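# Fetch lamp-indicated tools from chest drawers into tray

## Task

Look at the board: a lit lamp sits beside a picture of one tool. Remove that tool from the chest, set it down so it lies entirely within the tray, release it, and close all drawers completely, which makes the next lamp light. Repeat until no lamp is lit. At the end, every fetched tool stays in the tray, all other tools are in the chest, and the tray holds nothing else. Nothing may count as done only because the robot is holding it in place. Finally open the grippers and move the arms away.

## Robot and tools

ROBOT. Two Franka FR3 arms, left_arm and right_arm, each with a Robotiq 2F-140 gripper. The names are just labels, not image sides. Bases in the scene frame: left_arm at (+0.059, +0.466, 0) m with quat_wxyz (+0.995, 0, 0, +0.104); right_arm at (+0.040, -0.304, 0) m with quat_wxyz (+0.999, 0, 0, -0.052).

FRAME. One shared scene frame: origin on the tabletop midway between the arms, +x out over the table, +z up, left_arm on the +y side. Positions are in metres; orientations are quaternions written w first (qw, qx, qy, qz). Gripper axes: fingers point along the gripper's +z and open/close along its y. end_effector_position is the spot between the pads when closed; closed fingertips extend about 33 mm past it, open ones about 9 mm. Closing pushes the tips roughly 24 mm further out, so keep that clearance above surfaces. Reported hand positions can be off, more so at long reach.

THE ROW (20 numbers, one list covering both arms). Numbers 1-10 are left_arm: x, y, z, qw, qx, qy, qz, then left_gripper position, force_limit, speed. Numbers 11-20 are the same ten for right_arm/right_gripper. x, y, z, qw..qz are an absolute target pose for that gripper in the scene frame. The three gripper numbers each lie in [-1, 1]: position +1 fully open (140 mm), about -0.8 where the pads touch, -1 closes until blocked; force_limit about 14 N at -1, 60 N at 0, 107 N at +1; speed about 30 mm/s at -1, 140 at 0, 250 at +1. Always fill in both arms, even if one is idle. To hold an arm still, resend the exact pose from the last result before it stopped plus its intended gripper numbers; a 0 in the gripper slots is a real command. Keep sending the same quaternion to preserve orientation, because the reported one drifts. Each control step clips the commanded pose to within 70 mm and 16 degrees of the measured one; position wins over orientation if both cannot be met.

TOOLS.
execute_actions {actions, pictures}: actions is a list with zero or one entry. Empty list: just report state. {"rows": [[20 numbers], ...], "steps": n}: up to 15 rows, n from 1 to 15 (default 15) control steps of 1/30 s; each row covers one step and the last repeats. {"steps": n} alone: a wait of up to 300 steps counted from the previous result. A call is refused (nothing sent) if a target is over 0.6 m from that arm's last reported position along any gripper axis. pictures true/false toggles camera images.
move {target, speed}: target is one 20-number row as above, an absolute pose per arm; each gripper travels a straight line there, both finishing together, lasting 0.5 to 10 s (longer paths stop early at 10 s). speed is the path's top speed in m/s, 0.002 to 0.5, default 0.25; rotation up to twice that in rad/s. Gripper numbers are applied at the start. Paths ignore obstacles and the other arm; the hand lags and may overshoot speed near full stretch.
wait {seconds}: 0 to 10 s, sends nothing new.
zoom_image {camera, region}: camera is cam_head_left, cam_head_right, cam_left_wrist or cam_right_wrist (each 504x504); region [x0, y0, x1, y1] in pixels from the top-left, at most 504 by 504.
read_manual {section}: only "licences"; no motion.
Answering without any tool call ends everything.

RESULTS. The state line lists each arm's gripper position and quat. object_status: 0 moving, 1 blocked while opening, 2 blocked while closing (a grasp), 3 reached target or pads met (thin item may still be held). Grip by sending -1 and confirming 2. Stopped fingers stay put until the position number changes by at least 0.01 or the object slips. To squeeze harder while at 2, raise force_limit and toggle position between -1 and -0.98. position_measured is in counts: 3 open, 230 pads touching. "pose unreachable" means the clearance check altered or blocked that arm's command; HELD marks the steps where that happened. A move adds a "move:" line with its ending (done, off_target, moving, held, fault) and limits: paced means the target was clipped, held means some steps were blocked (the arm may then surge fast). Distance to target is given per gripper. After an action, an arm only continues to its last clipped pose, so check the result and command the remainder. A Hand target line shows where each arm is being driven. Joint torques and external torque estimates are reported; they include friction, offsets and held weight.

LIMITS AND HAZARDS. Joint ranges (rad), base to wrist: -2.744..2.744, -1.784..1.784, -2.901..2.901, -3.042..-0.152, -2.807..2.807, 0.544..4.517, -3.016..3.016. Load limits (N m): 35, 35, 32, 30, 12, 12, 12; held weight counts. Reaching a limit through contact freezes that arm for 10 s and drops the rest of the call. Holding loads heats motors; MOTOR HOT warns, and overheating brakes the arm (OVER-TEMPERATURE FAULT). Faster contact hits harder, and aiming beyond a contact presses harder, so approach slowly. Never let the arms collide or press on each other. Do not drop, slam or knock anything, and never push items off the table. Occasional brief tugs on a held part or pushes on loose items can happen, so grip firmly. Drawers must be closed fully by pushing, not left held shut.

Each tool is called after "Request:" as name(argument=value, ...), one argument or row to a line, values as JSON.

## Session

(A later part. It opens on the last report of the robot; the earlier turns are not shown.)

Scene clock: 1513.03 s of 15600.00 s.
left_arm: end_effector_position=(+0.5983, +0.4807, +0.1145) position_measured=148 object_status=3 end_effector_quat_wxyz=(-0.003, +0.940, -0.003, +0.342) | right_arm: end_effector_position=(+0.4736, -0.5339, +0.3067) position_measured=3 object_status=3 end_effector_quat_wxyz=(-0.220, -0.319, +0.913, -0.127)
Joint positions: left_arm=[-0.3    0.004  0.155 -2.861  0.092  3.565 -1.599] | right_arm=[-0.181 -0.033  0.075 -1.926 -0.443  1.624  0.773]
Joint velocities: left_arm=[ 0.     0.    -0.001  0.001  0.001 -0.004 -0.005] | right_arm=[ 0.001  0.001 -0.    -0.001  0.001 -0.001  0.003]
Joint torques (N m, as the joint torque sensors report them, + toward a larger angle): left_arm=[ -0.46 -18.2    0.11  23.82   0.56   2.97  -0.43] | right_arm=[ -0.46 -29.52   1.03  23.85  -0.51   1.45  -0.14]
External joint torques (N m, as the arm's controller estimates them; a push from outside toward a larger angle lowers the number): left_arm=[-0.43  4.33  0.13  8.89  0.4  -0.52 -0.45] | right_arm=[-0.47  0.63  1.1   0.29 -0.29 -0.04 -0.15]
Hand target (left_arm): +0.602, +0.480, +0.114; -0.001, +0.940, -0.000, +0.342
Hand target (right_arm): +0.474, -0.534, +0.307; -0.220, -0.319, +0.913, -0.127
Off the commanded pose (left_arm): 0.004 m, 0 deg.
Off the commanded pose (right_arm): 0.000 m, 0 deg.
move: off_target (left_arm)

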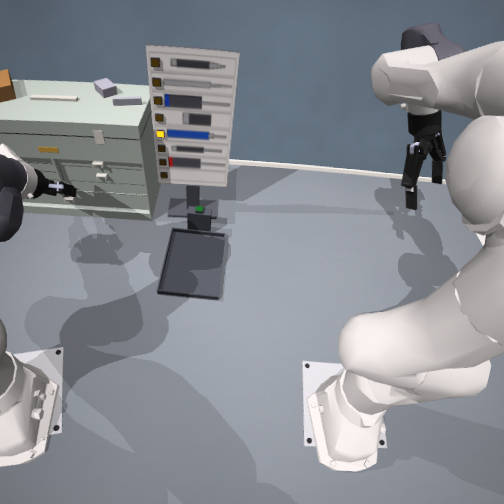

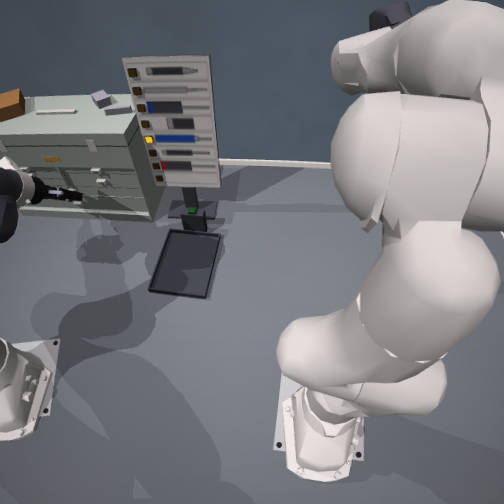

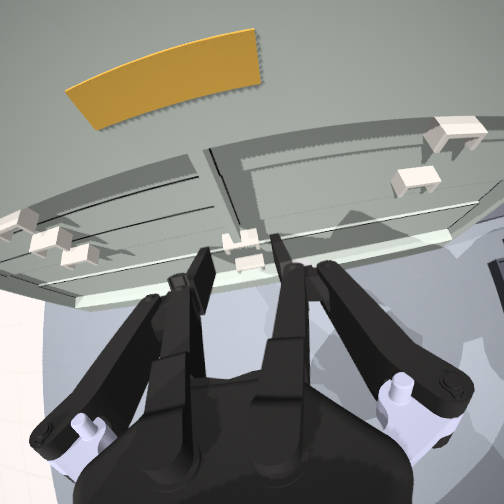

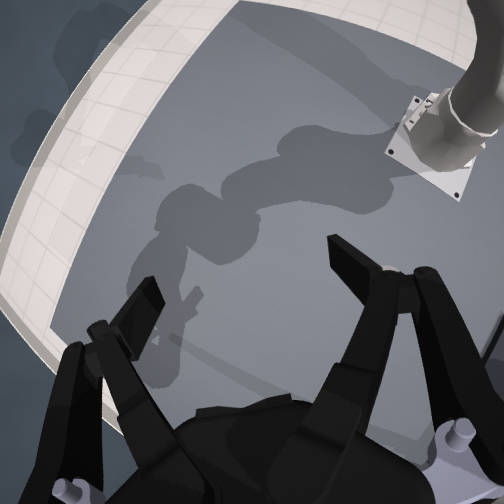

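Request:
move(
  target=[0.593,0.479,0.112,0,0.94,0,0.342,-0.15,0,0,0.4736,-0.5339,0.3067,-0.220,-0.319,0.913,-0.127,1,0,0],
  speed=0.04,
)

Request:
move(
  target=[0.596,0.479,0.078,0,0.94,0,0.342,-0.15,0,0,0.4736,-0.5339,0.3067,-0.220,-0.319,0.913,-0.127,1,0,0],
  speed=0.04,
)

Request:
execute_actions(
  actions=[
    {"rows":[[0.596,0.479,0.078,0,0.94,0,0.342,-1,0,-0.5,0.4736,-0.5339,0.3067,-0.220,-0.319,0.913,-0.127,1,0,0]],"steps":15},
  ],
)

Request:
zoom_image(
  camera="cam_left_wrist",
  region=[150,150,350,320],
)

Scene clock: 1530.17 s of 15600.00 s.
left_arm: end_effector_position=(+0.5937, +0.4805, +0.1127) position_measured=148 object_status=3 end_effector_quat_wxyz=(-0.001, +0.940, -0.001, +0.342) | right_arm: end_effector_position=(+0.4736, -0.5339, +0.3067) position_measured=3 object_status=3 end_effector_quat_wxyz=(-0.220, -0.319, +0.913, -0.127)
Joint positions: left_arm=[-0.3    0.001  0.156 -2.874  0.093  3.573 -1.604] | right_arm=[-0.181 -0.033  0.075 -1.926 -0.443  1.624  0.773]
Joint velocities: left_arm=[-0.    -0.    -0.001 -0.001  0.001  0.004 -0.004] | right_arm=[ 0.    -0.001 -0.001 -0.     0.002 -0.     0.002]
Joint torques (N m, as the joint torque sensors report them, + toward a larger angle): left_arm=[ -0.71 -21.67   0.26  13.93   0.42   3.86  -0.28] | right_arm=[ -0.22 -29.44   0.93  23.86  -0.51   1.45  -0.16]
External joint torques (N m, as the arm's controller estimates them; a push from outside toward a larger angle lowers the number): left_arm=[-0.68  0.58  0.29 -0.9   0.27  0.36 -0.3 ] | right_arm=[-0.2   0.71  1.03  0.28 -0.28 -0.03 -0.17]
Hand target (left_arm): +0.593, +0.479, +0.112; -0.000, +0.940, -0.000, +0.342
Hand target (right_arm): +0.474, -0.534, +0.307; -0.220, -0.319, +0.913, -0.127
Off the commanded pose (left_arm): 0.002 m, 0 deg.
Off the commanded pose (right_arm): 0.000 m, 0 deg.
After step 90, 13.43 s passed at rest.
move: done

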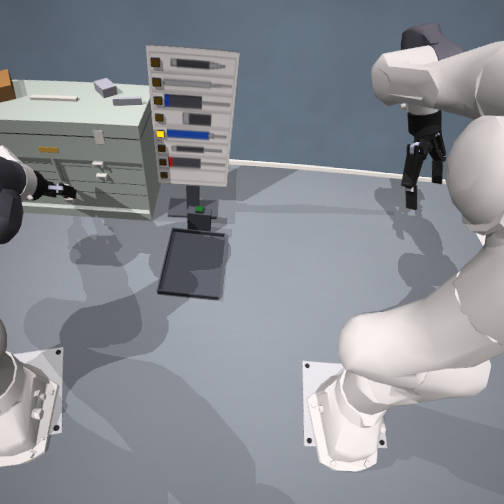

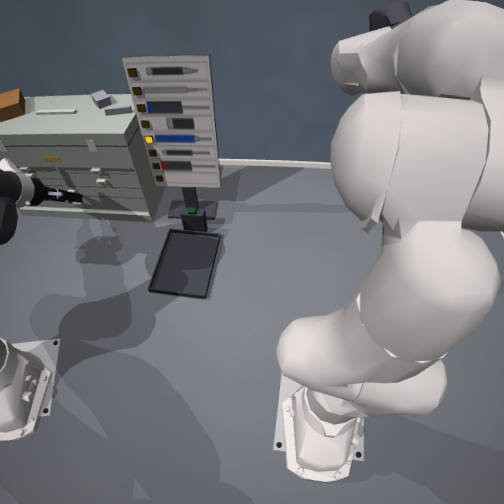

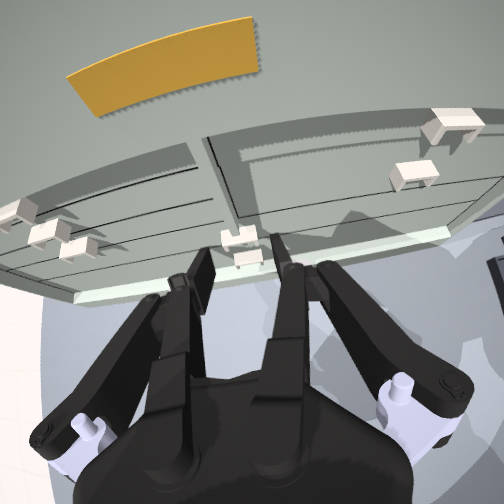

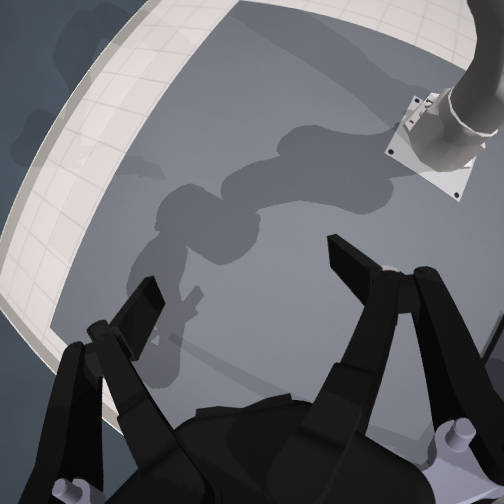

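Scene clock: 1531.30 s of 15600.00 s.
left_arm: end_effector_position=(+0.5938, +0.4805, +0.0765) position_measured=148 object_status=3 end_effector_quat_wxyz=(-0.003, +0.941, -0.002, +0.338) | right_arm: end_effector_position=(+0.4736, -0.5339, +0.3067) position_measured=3 object_status=3 end_effector_quat_wxyz=(-0.220, -0.319, +0.913, -0.127)
Joint positions: left_arm=[-0.3    0.145  0.154 -2.849  0.097  3.685 -1.616] | right_arm=[-0.181 -0.033  0.075 -1.926 -0.443  1.624  0.773]
Joint velocities: left_arm=[-0.002  0.003 -0.001  0.004  0.002  0.034 -0.009] | right_arm=[ 0.001 -0.    -0.    -0.001 -0.    -0.001  0.001]
Joint torques (N m, as the joint torque sensors report them, + toward a larger angle): left_arm=[  0.95 -25.69   0.85  13.93   0.62   3.97  -0.15] | right_arm=[ -0.47 -29.64   0.9   23.58  -0.48   1.5   -0.15]
External joint torques (N m, as the arm's controller estimates them; a push from outside toward a larger angle lowers the number): left_arm=[ 1.02 -0.85  0.31  1.44  0.6   0.48 -0.17] | right_arm=[-0.47  0.58  0.98 -0.04 -0.25  0.01 -0.16]
Hand target (left_arm): +0.596, +0.480, +0.079; -0.002, +0.940, -0.000, +0.342
Hand target (right_arm): +0.474, -0.534, +0.307; -0.220, -0.319, +0.913, -0.127
Off the commanded pose (left_arm): 0.003 m, 1 deg.
Off the commanded pose (right_arm): 0.000 m, 0 deg.
move: done

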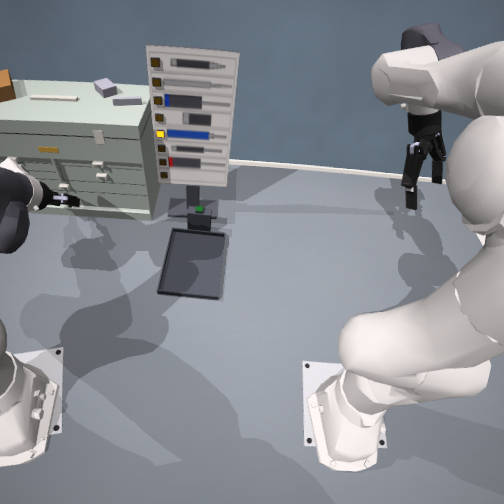

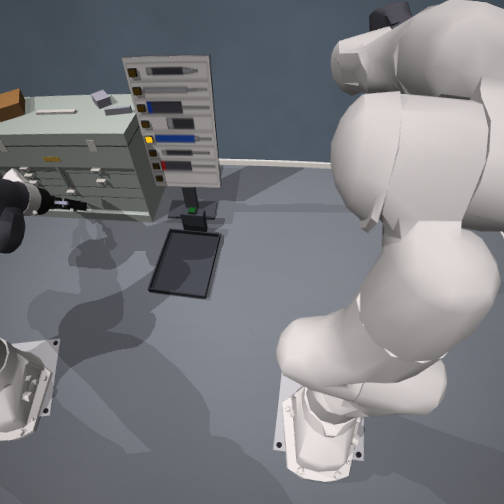

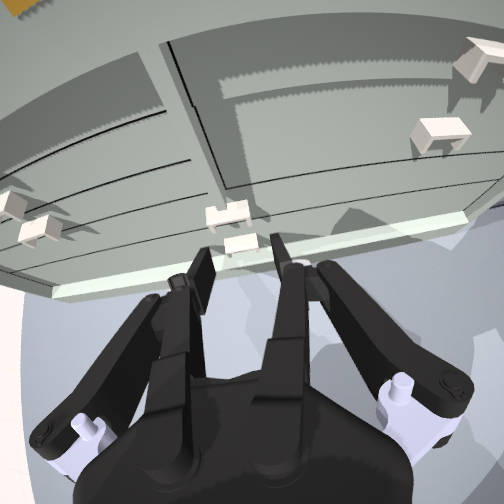

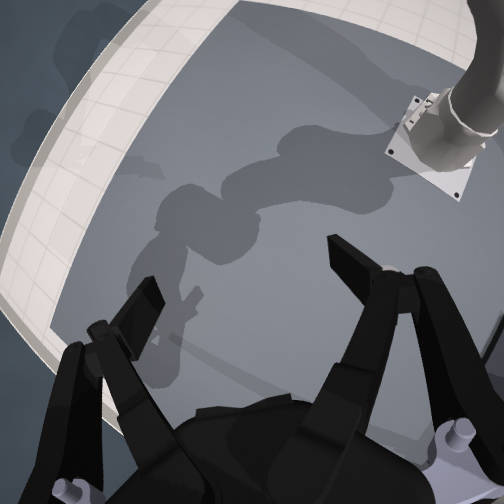

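Scene clock: 1531.80 s of 15600.00 s.
left_arm: end_effector_position=(+0.5945, +0.4790, +0.0767) position_measured=193 object_status=0 end_effector_quat_wxyz=(-0.001, +0.941, -0.003, +0.340) | right_arm: end_effector_position=(+0.4736, -0.5339, +0.3067) position_measured=3 object_status=3 end_effector_quat_wxyz=(-0.220, -0.319, +0.913, -0.127)
Joint positions: left_arm=[-0.297  0.149  0.152 -2.848  0.106  3.691 -1.623] | right_arm=[-0.181 -0.033  0.075 -1.926 -0.443  1.624  0.773]
Joint velocities: left_arm=[ 0.001 -0.001 -0.     0.001  0.    -0.    -0.003] | right_arm=[-0.002 -0.     0.001 -0.001 -0.001  0.    -0.001]
Joint torques (N m, as the joint torque sensors report them, + toward a larger angle): left_arm=[  1.21 -25.29   0.76  14.25   0.58   4.23  -0.21] | right_arm=[ -0.46 -29.77   0.96  23.96  -0.53   1.44  -0.16]
External joint torques (N m, as the arm's controller estimates them; a push from outside toward a larger angle lowers the number): left_arm=[ 1.22 -0.39  0.17  1.8   0.59  0.73 -0.23] | right_arm=[-0.32  0.35  1.17  0.39 -0.29 -0.03 -0.17]
Hand target (left_arm): +0.596, +0.479, +0.078; -0.000, +0.940, -0.000, +0.342
Hand target (right_arm): +0.474, -0.534, +0.307; -0.220, -0.319, +0.913, -0.127
Off the commanded pose (left_arm): 0.002 m, 0 deg.
Off the commanded pose (right_arm): 0.000 m, 0 deg.
Steps of this call (steps 1 to 15: all 15 steps of this action). Readings (end_effector_position | what the end effector reports):
1: left_arm (+0.5941, +0.4803, +0.0767) | right_arm (+0.4736, -0.5339, +0.3067) | left_arm position_measured=148 object_status=0 | right_arm position_measured=3 object_status=3
2: left_arm (+0.5942, +0.4800, +0.0767) | right_arm (+0.4736, -0.5339, +0.3067) | left_arm position_measured=152 object_status=0 | right_arm position_measured=3 object_status=3
4: left_arm (+0.5944, +0.4797, +0.0766) | right_arm (+0.4736, -0.5339, +0.3067) | left_arm position_measured=161 object_status=0 | right_arm position_measured=3 object_status=3
8: left_arm (+0.5945, +0.4789, +0.0766) | right_arm (+0.4736, -0.5339, +0.3067) | left_arm position_measured=180 object_status=0 | right_arm position_measured=3 object_status=3
15: the state above

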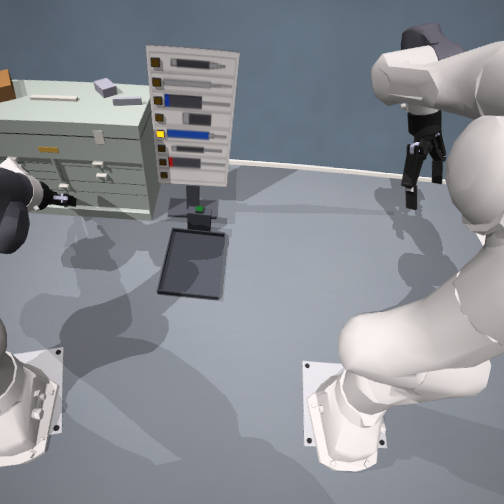

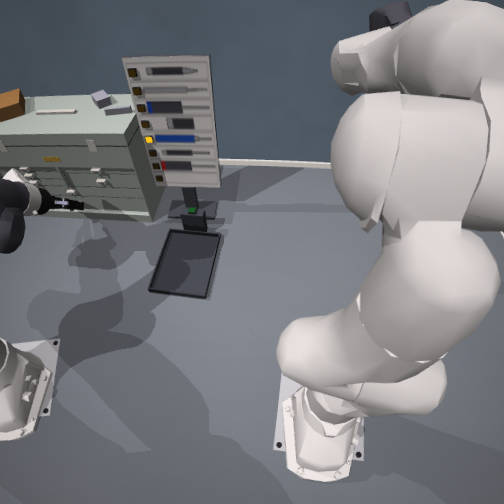

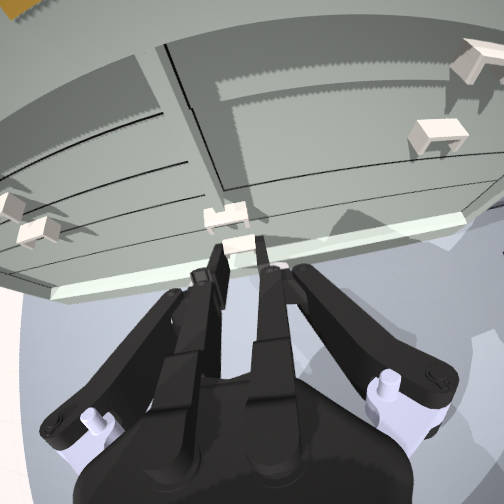

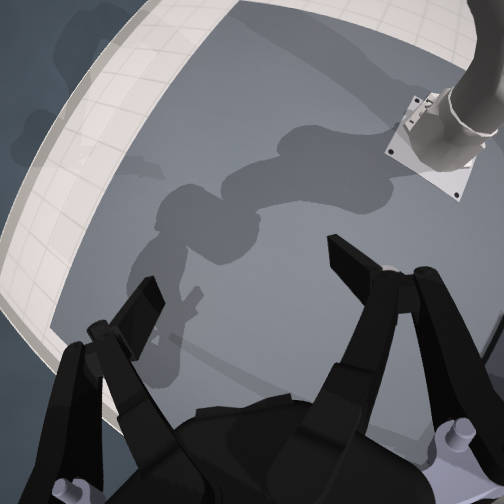

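Region (150, 150, 350, 320) of cam_left_wrist's 504x504 image, scaled by 2.520, with more detail than that image has; it fills the top 428 rows of this view, and the rest is white.

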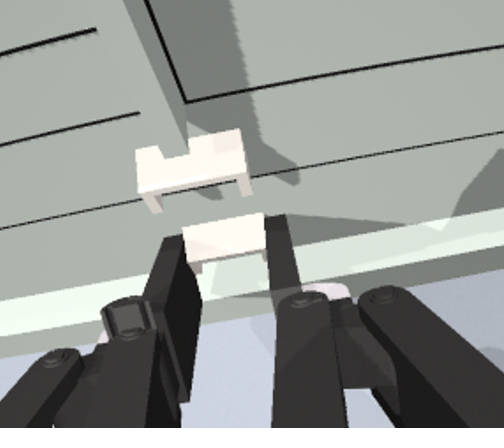

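Request:
move(
  target=[0.551,0.478,0.078,0,0.94,0,0.342,-1,0,-0.5,0.4736,-0.5339,0.3067,-0.220,-0.319,0.913,-0.127,1,0,0],
  speed=0.04,
)

Request:
execute_actions(
  actions=[
    {"rows":[[0.551,0.478,0.078,0,0.94,0,0.342,-0.15,0,0,0.4736,-0.5339,0.3067,-0.220,-0.319,0.913,-0.127,1,0,0]],"steps":12},
  ],
  pictures=false,
)

Request:
move(
  target=[0.558,0.477,0.088,0,0.985,0,0.174,-0.15,0,0,0.4736,-0.5339,0.3067,-0.220,-0.319,0.913,-0.127,1,0,0],
  speed=0.12,
)

Request:
move(
  target=[0.563,0.477,0.088,0,0.985,0,0.174,-0.15,0,0,0.4736,-0.5339,0.3067,-0.220,-0.319,0.913,-0.127,1,0,0],
  speed=0.03,
)

Request:
execute_actions(
  actions=[
    {"rows":[[0.563,0.477,0.088,0,0.985,0,0.174,-1,0,-0.5,0.4736,-0.5339,0.3067,-0.220,-0.319,0.913,-0.127,1,0,0]],"steps":15},
  ],
)

Scene clock: 1552.13 s of 15600.00 s.
left_arm: end_effector_position=(+0.5512, +0.4800, +0.0766) position_measured=193 object_status=2 end_effector_quat_wxyz=(-0.001, +0.940, +0.001, +0.340) | right_arm: end_effector_position=(+0.4736, -0.5339, +0.3067) position_measured=3 object_status=3 end_effector_quat_wxyz=(-0.220, -0.319, +0.913, -0.127)
Joint positions: left_arm=[-0.297  0.083  0.156 -2.977  0.086  3.754 -1.6  ] | right_arm=[-0.181 -0.033  0.075 -1.926 -0.443  1.624  0.773]
Joint velocities: left_arm=[-0.001 -0.001  0.001 -0.002 -0.001  0.006  0.005] | right_arm=[ 0.     0.    -0.     0.001 -0.     0.     0.001]
Joint torques (N m, as the joint torque sensors report them, + toward a larger angle): left_arm=[ -1.12 -24.03  -0.47   8.47   0.29   4.17  -0.07] | right_arm=[ -0.16 -29.34   0.65  23.65  -0.51   1.48  -0.13]
External joint torques (N m, as the arm's controller estimates them; a push from outside toward a larger angle lowers the number): left_arm=[-1.12 -2.57 -0.79 -2.84  0.29  0.65 -0.09] | right_arm=[-0.11  0.8   0.77  0.03 -0.28 -0.01 -0.14]
Hand target (left_arm): +0.551, +0.478, +0.078; +0.000, +0.940, +0.000, +0.342
Hand target (right_arm): +0.474, -0.534, +0.307; -0.220, -0.319, +0.913, -0.127
Off the commanded pose (left_arm): 0.002 m, 0 deg.
Off the commanded pose (right_arm): 0.000 m, 0 deg.
After step 90, 15.93 s passed at rest.
move: done

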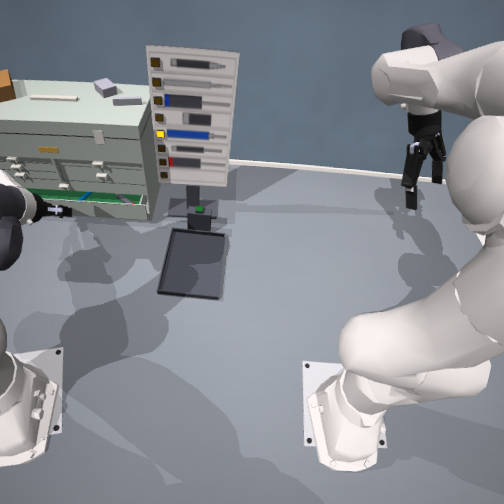

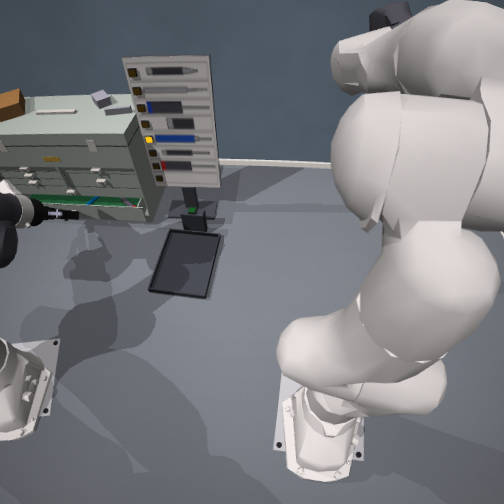

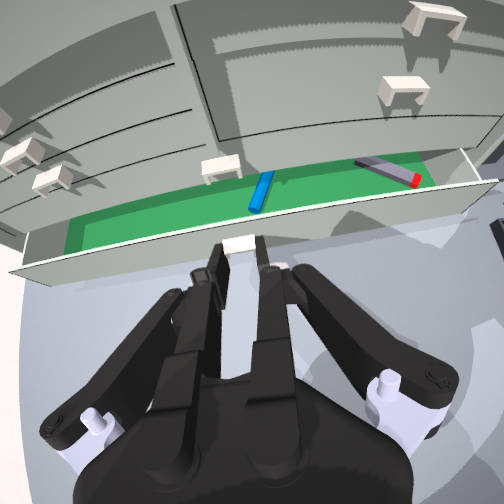

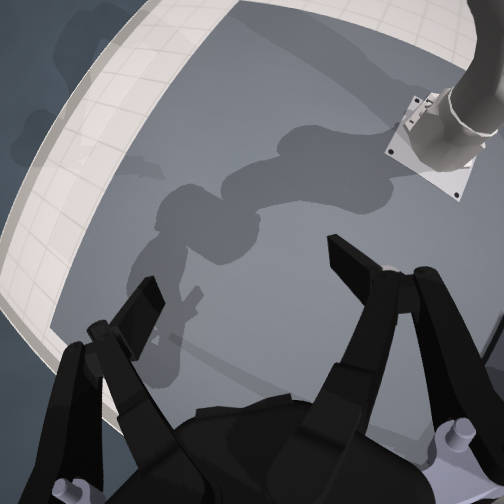

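Scene clock: 1552.53 s of 15600.00 s.
left_arm: end_effector_position=(+0.5511, +0.4798, +0.0772) position_measured=148 object_status=0 end_effector_quat_wxyz=(-0.001, +0.940, +0.001, +0.341) | right_arm: end_effector_position=(+0.4736, -0.5339, +0.3067) position_measured=3 object_status=3 end_effector_quat_wxyz=(-0.220, -0.319, +0.913, -0.127)
Joint positions: left_arm=[-0.297  0.081  0.155 -2.979  0.085  3.756 -1.6  ] | right_arm=[-0.181 -0.033  0.075 -1.926 -0.443  1.624  0.773]
Joint velocities: left_arm=[-0.002  0.001  0.001 -0.001 -0.     0.001 -0.   ] | right_arm=[-0.001  0.001  0.001 -0.     0.001  0.    -0.001]
Joint torques (N m, as the joint torque sensors report them, + toward a larger angle): left_arm=[ -1.25 -23.34   0.33  10.39   0.     3.89  -0.01] | right_arm=[ -0.29 -29.69   1.31  23.46  -0.48   1.48  -0.12]
External joint torques (N m, as the arm's controller estimates them; a push from outside toward a larger angle lowers the number): left_arm=[-1.23 -2.05  0.03 -0.72 -0.01  0.4  -0.02] | right_arm=[-0.3   0.46  1.36 -0.13 -0.25 -0.01 -0.12]
Hand target (left_arm): +0.551, +0.478, +0.078; +0.000, +0.940, -0.000, +0.342
Hand target (right_arm): +0.474, -0.534, +0.307; -0.220, -0.319, +0.913, -0.127
Off the commanded pose (left_arm): 0.002 m, 0 deg.
Off the commanded pose (right_arm): 0.000 m, 0 deg.
Steps of this call (steps 1 to 12: all 12 steps of this action). Readings (end_effector_position | what the end effector reports):
1: left_arm (+0.5512, +0.4800, +0.0766) | right_arm (+0.4736, -0.5339, +0.3067) | left_arm position_measured=193 object_status=0 | right_arm position_measured=3 object_status=3
2: left_arm (+0.5508, +0.4800, +0.0763) | right_arm (+0.4736, -0.5339, +0.3067) | left_arm position_measured=191 object_status=0 | right_arm position_measured=3 object_status=3
4: left_arm (+0.5508, +0.4799, +0.0766) | right_arm (+0.4736, -0.5339, +0.3067) | left_arm position_measured=171 object_status=0 | right_arm position_measured=3 object_status=3
8: left_arm (+0.5511, +0.4798, +0.0771) | right_arm (+0.4736, -0.5339, +0.3067) | left_arm position_measured=148 object_status=0 | right_arm position_measured=3 object_status=3
12: the state above

Scene clock: 1554.87 s of 15600.00 s.
left_arm: end_effector_position=(+0.5563, +0.4742, +0.0883) position_measured=148 object_status=3 end_effector_quat_wxyz=(+0.002, +0.985, +0.004, +0.175) | right_arm: end_effector_position=(+0.4736, -0.5339, +0.3067) position_measured=3 object_status=3 end_effector_quat_wxyz=(-0.220, -0.319, +0.913, -0.127)
Joint positions: left_arm=[-0.36  -0.102  0.181 -2.747  0.032  2.998 -1.579] | right_arm=[-0.181 -0.033  0.075 -1.926 -0.443  1.624  0.773]
Joint velocities: left_arm=[-0.003 -0.     0.004 -0.    -0.008 -0.012  0.017] | right_arm=[-0.     0.    -0.001  0.001  0.001 -0.001  0.002]
Joint torques (N m, as the joint torque sensors report them, + toward a larger angle): left_arm=[ -2.43 -22.97   1.53  20.24  -0.15   2.93   0.18] | right_arm=[ -0.35 -29.41   1.07  24.17  -0.57   1.47  -0.1 ]
External joint torques (N m, as the arm's controller estimates them; a push from outside toward a larger angle lowers the number): left_arm=[-2.48 -0.88  2.02  1.88 -0.57 -0.26  0.17] | right_arm=[-0.32  0.81  1.18  0.51 -0.34 -0.02 -0.11]
Hand target (left_arm): +0.556, +0.474, +0.088; +0.002, +0.985, +0.000, +0.174
Hand target (right_arm): +0.474, -0.534, +0.307; -0.220, -0.319, +0.913, -0.127
Off the commanded pose (left_arm): 0.003 m, 1 deg.
Off the commanded pose (right_arm): 0.000 m, 0 deg.
move: done

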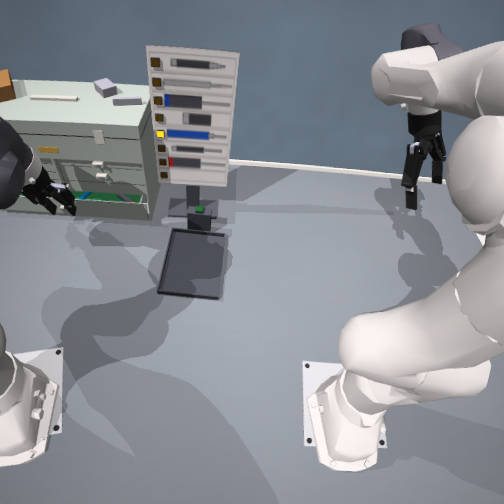

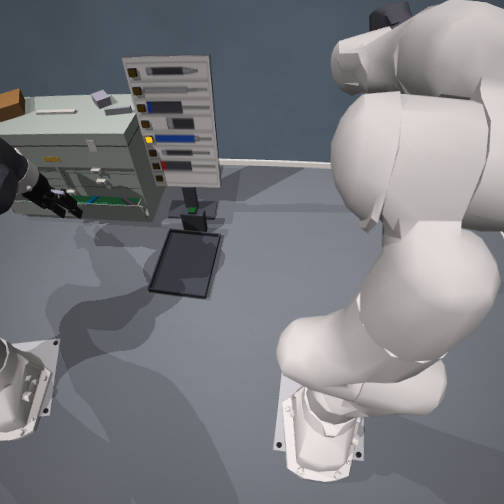

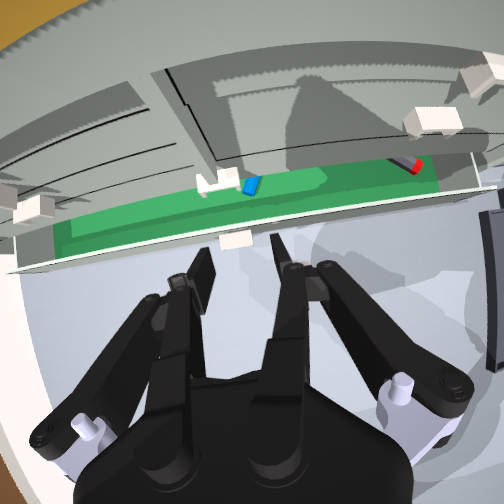

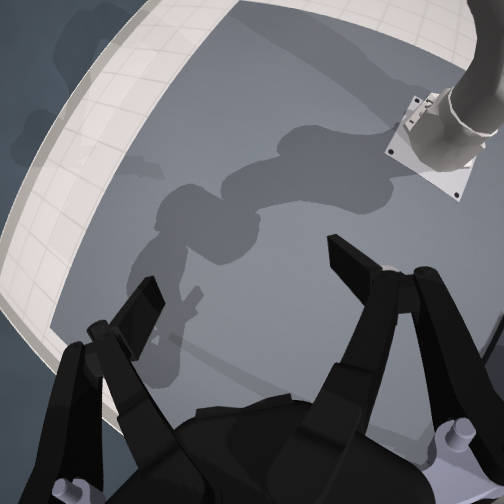

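Scene clock: 1555.57 s of 15600.00 s.
left_arm: end_effector_position=(+0.5628, +0.4767, +0.0884) position_measured=148 object_status=3 end_effector_quat_wxyz=(+0.000, +0.985, +0.002, +0.175) | right_arm: end_effector_position=(+0.4736, -0.5339, +0.3067) position_measured=3 object_status=3 end_effector_quat_wxyz=(-0.220, -0.319, +0.913, -0.127)
Joint positions: left_arm=[-0.36  -0.085  0.184 -2.726  0.031  2.994 -1.571] | right_arm=[-0.181 -0.033  0.075 -1.926 -0.443  1.624  0.773]
Joint velocities: left_arm=[-0.     0.003 -0.     0.004 -0.005 -0.005  0.013] | right_arm=[ 0.001 -0.     0.     0.    -0.001 -0.     0.001]
Joint torques (N m, as the joint torque sensors report them, + toward a larger angle): left_arm=[ -1.16 -23.03   1.93  20.09  -0.22   2.86   0.31] | right_arm=[ -0.03 -29.67   0.7   23.57  -0.49   1.47  -0.13]
External joint torques (N m, as the arm's controller estimates them; a push from outside toward a larger angle lowers the number): left_arm=[-1.18 -0.24  2.38  1.58 -0.64 -0.35  0.3 ] | right_arm=[-0.11  0.53  0.69 -0.08 -0.27 -0.03 -0.13]
Hand target (left_arm): +0.563, +0.477, +0.088; -0.000, +0.985, +0.000, +0.174
Hand target (right_arm): +0.474, -0.534, +0.307; -0.220, -0.319, +0.913, -0.127
Off the commanded pose (left_arm): 0.001 m, 0 deg.
Off the commanded pose (right_arm): 0.000 m, 0 deg.
move: done

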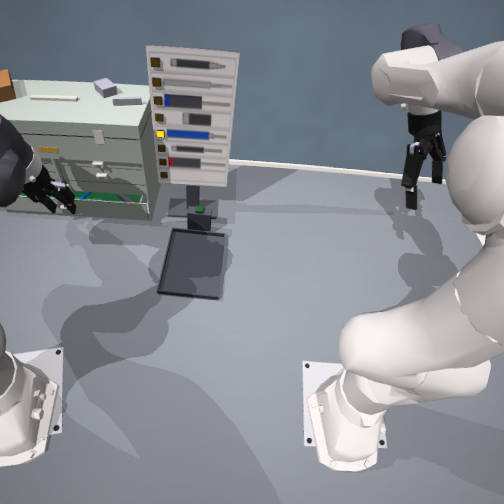

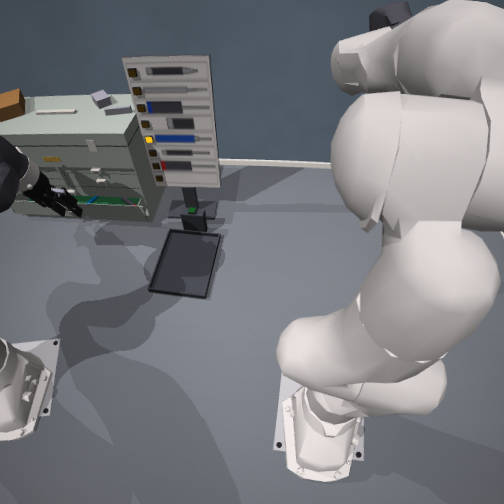

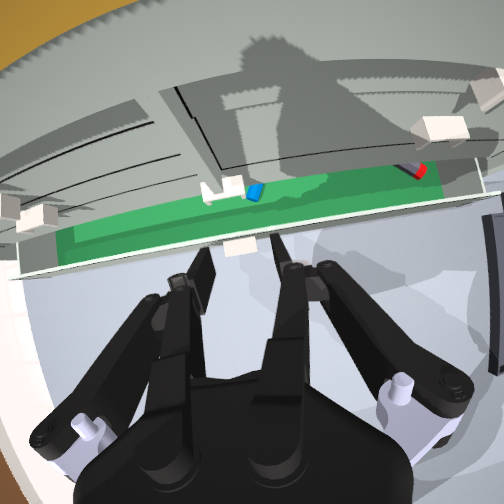

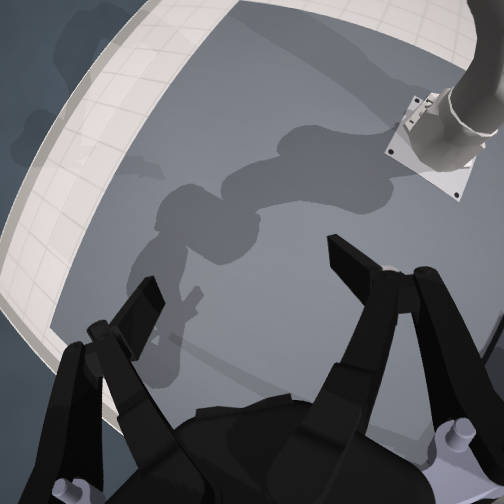

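Scene clock: 1556.07 s of 15600.00 s.
left_arm: end_effector_position=(+0.5627, +0.4766, +0.0881) position_measured=193 object_status=0 end_effector_quat_wxyz=(-0.000, +0.985, +0.001, +0.175) | right_arm: end_effector_position=(+0.4736, -0.5339, +0.3067) position_measured=3 object_status=3 end_effector_quat_wxyz=(-0.220, -0.319, +0.913, -0.127)
Joint positions: left_arm=[-0.36  -0.084  0.184 -2.726  0.029  2.993 -1.567] | right_arm=[-0.181 -0.033  0.075 -1.926 -0.443  1.624  0.773]
Joint velocities: left_arm=[ 0.    -0.    -0.     0.    -0.001 -0.     0.005] | right_arm=[-0.001  0.001 -0.001  0.     0.001 -0.001 -0.003]
Joint torques (N m, as the joint torque sensors report them, + toward a larger angle): left_arm=[ -0.66 -22.76   1.34  20.42  -0.21   3.     0.17] | right_arm=[ -0.33 -29.87   0.81  23.45  -0.48   1.51  -0.15]
External joint torques (N m, as the arm's controller estimates them; a push from outside toward a larger angle lowers the number): left_arm=[-0.61  0.02  1.85  1.92 -0.65 -0.2   0.16] | right_arm=[-0.35  0.15  0.86 -0.08 -0.26  0.02 -0.16]
Hand target (left_arm): +0.563, +0.477, +0.088; -0.000, +0.985, +0.000, +0.174
Hand target (right_arm): +0.474, -0.534, +0.307; -0.220, -0.319, +0.913, -0.127
Off the commanded pose (left_arm): 0.001 m, 0 deg.
Off the commanded pose (right_arm): 0.000 m, 0 deg.
Steps of this call (steps 1 to 15: all 15 steps of this action). Readings (end_effector_position | what the end effector reports):
1: left_arm (+0.5628, +0.4767, +0.0883) | right_arm (+0.4736, -0.5339, +0.3067) | left_arm position_measured=148 object_status=0 | right_arm position_measured=3 object_status=3
2: left_arm (+0.5627, +0.4767, +0.0882) | right_arm (+0.4736, -0.5339, +0.3067) | left_arm position_measured=152 object_status=0 | right_arm position_measured=3 object_status=3
4: left_arm (+0.5626, +0.4768, +0.0881) | right_arm (+0.4736, -0.5339, +0.3067) | left_arm position_measured=161 object_status=0 | right_arm position_measured=3 object_status=3
8: left_arm (+0.5625, +0.4768, +0.0880) | right_arm (+0.4736, -0.5339, +0.3067) | left_arm position_measured=180 object_status=0 | right_arm position_measured=3 object_status=3
15: the state above

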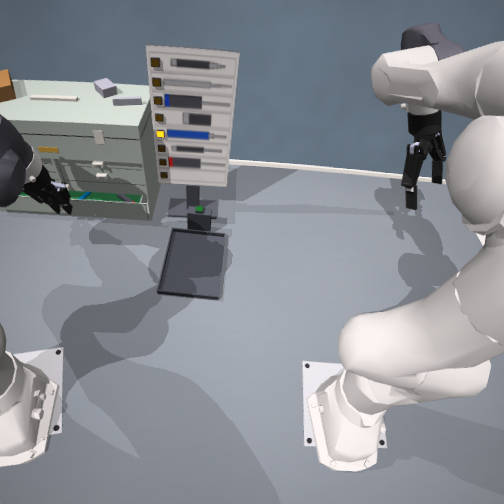

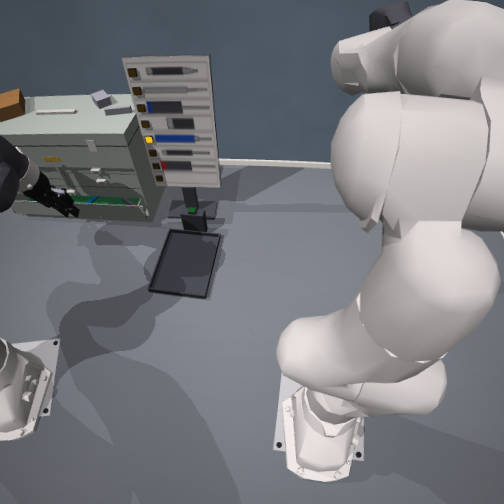

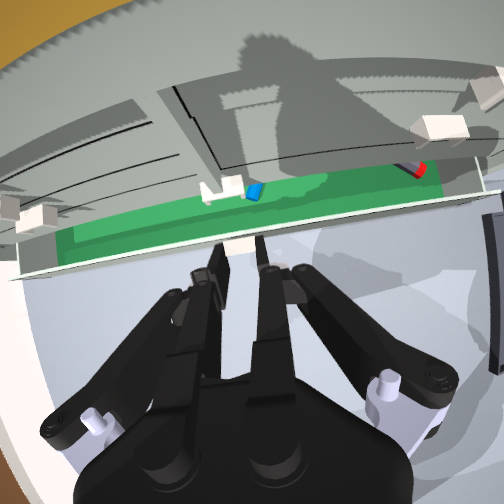

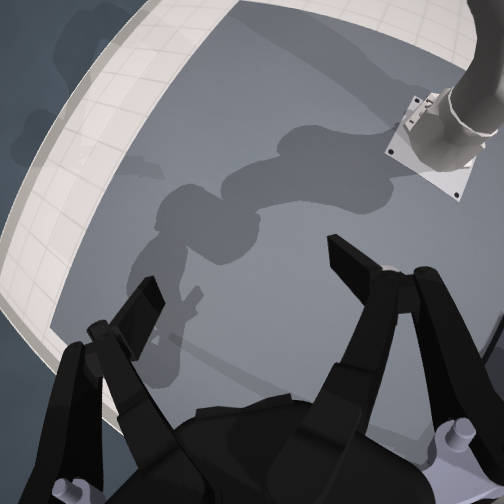

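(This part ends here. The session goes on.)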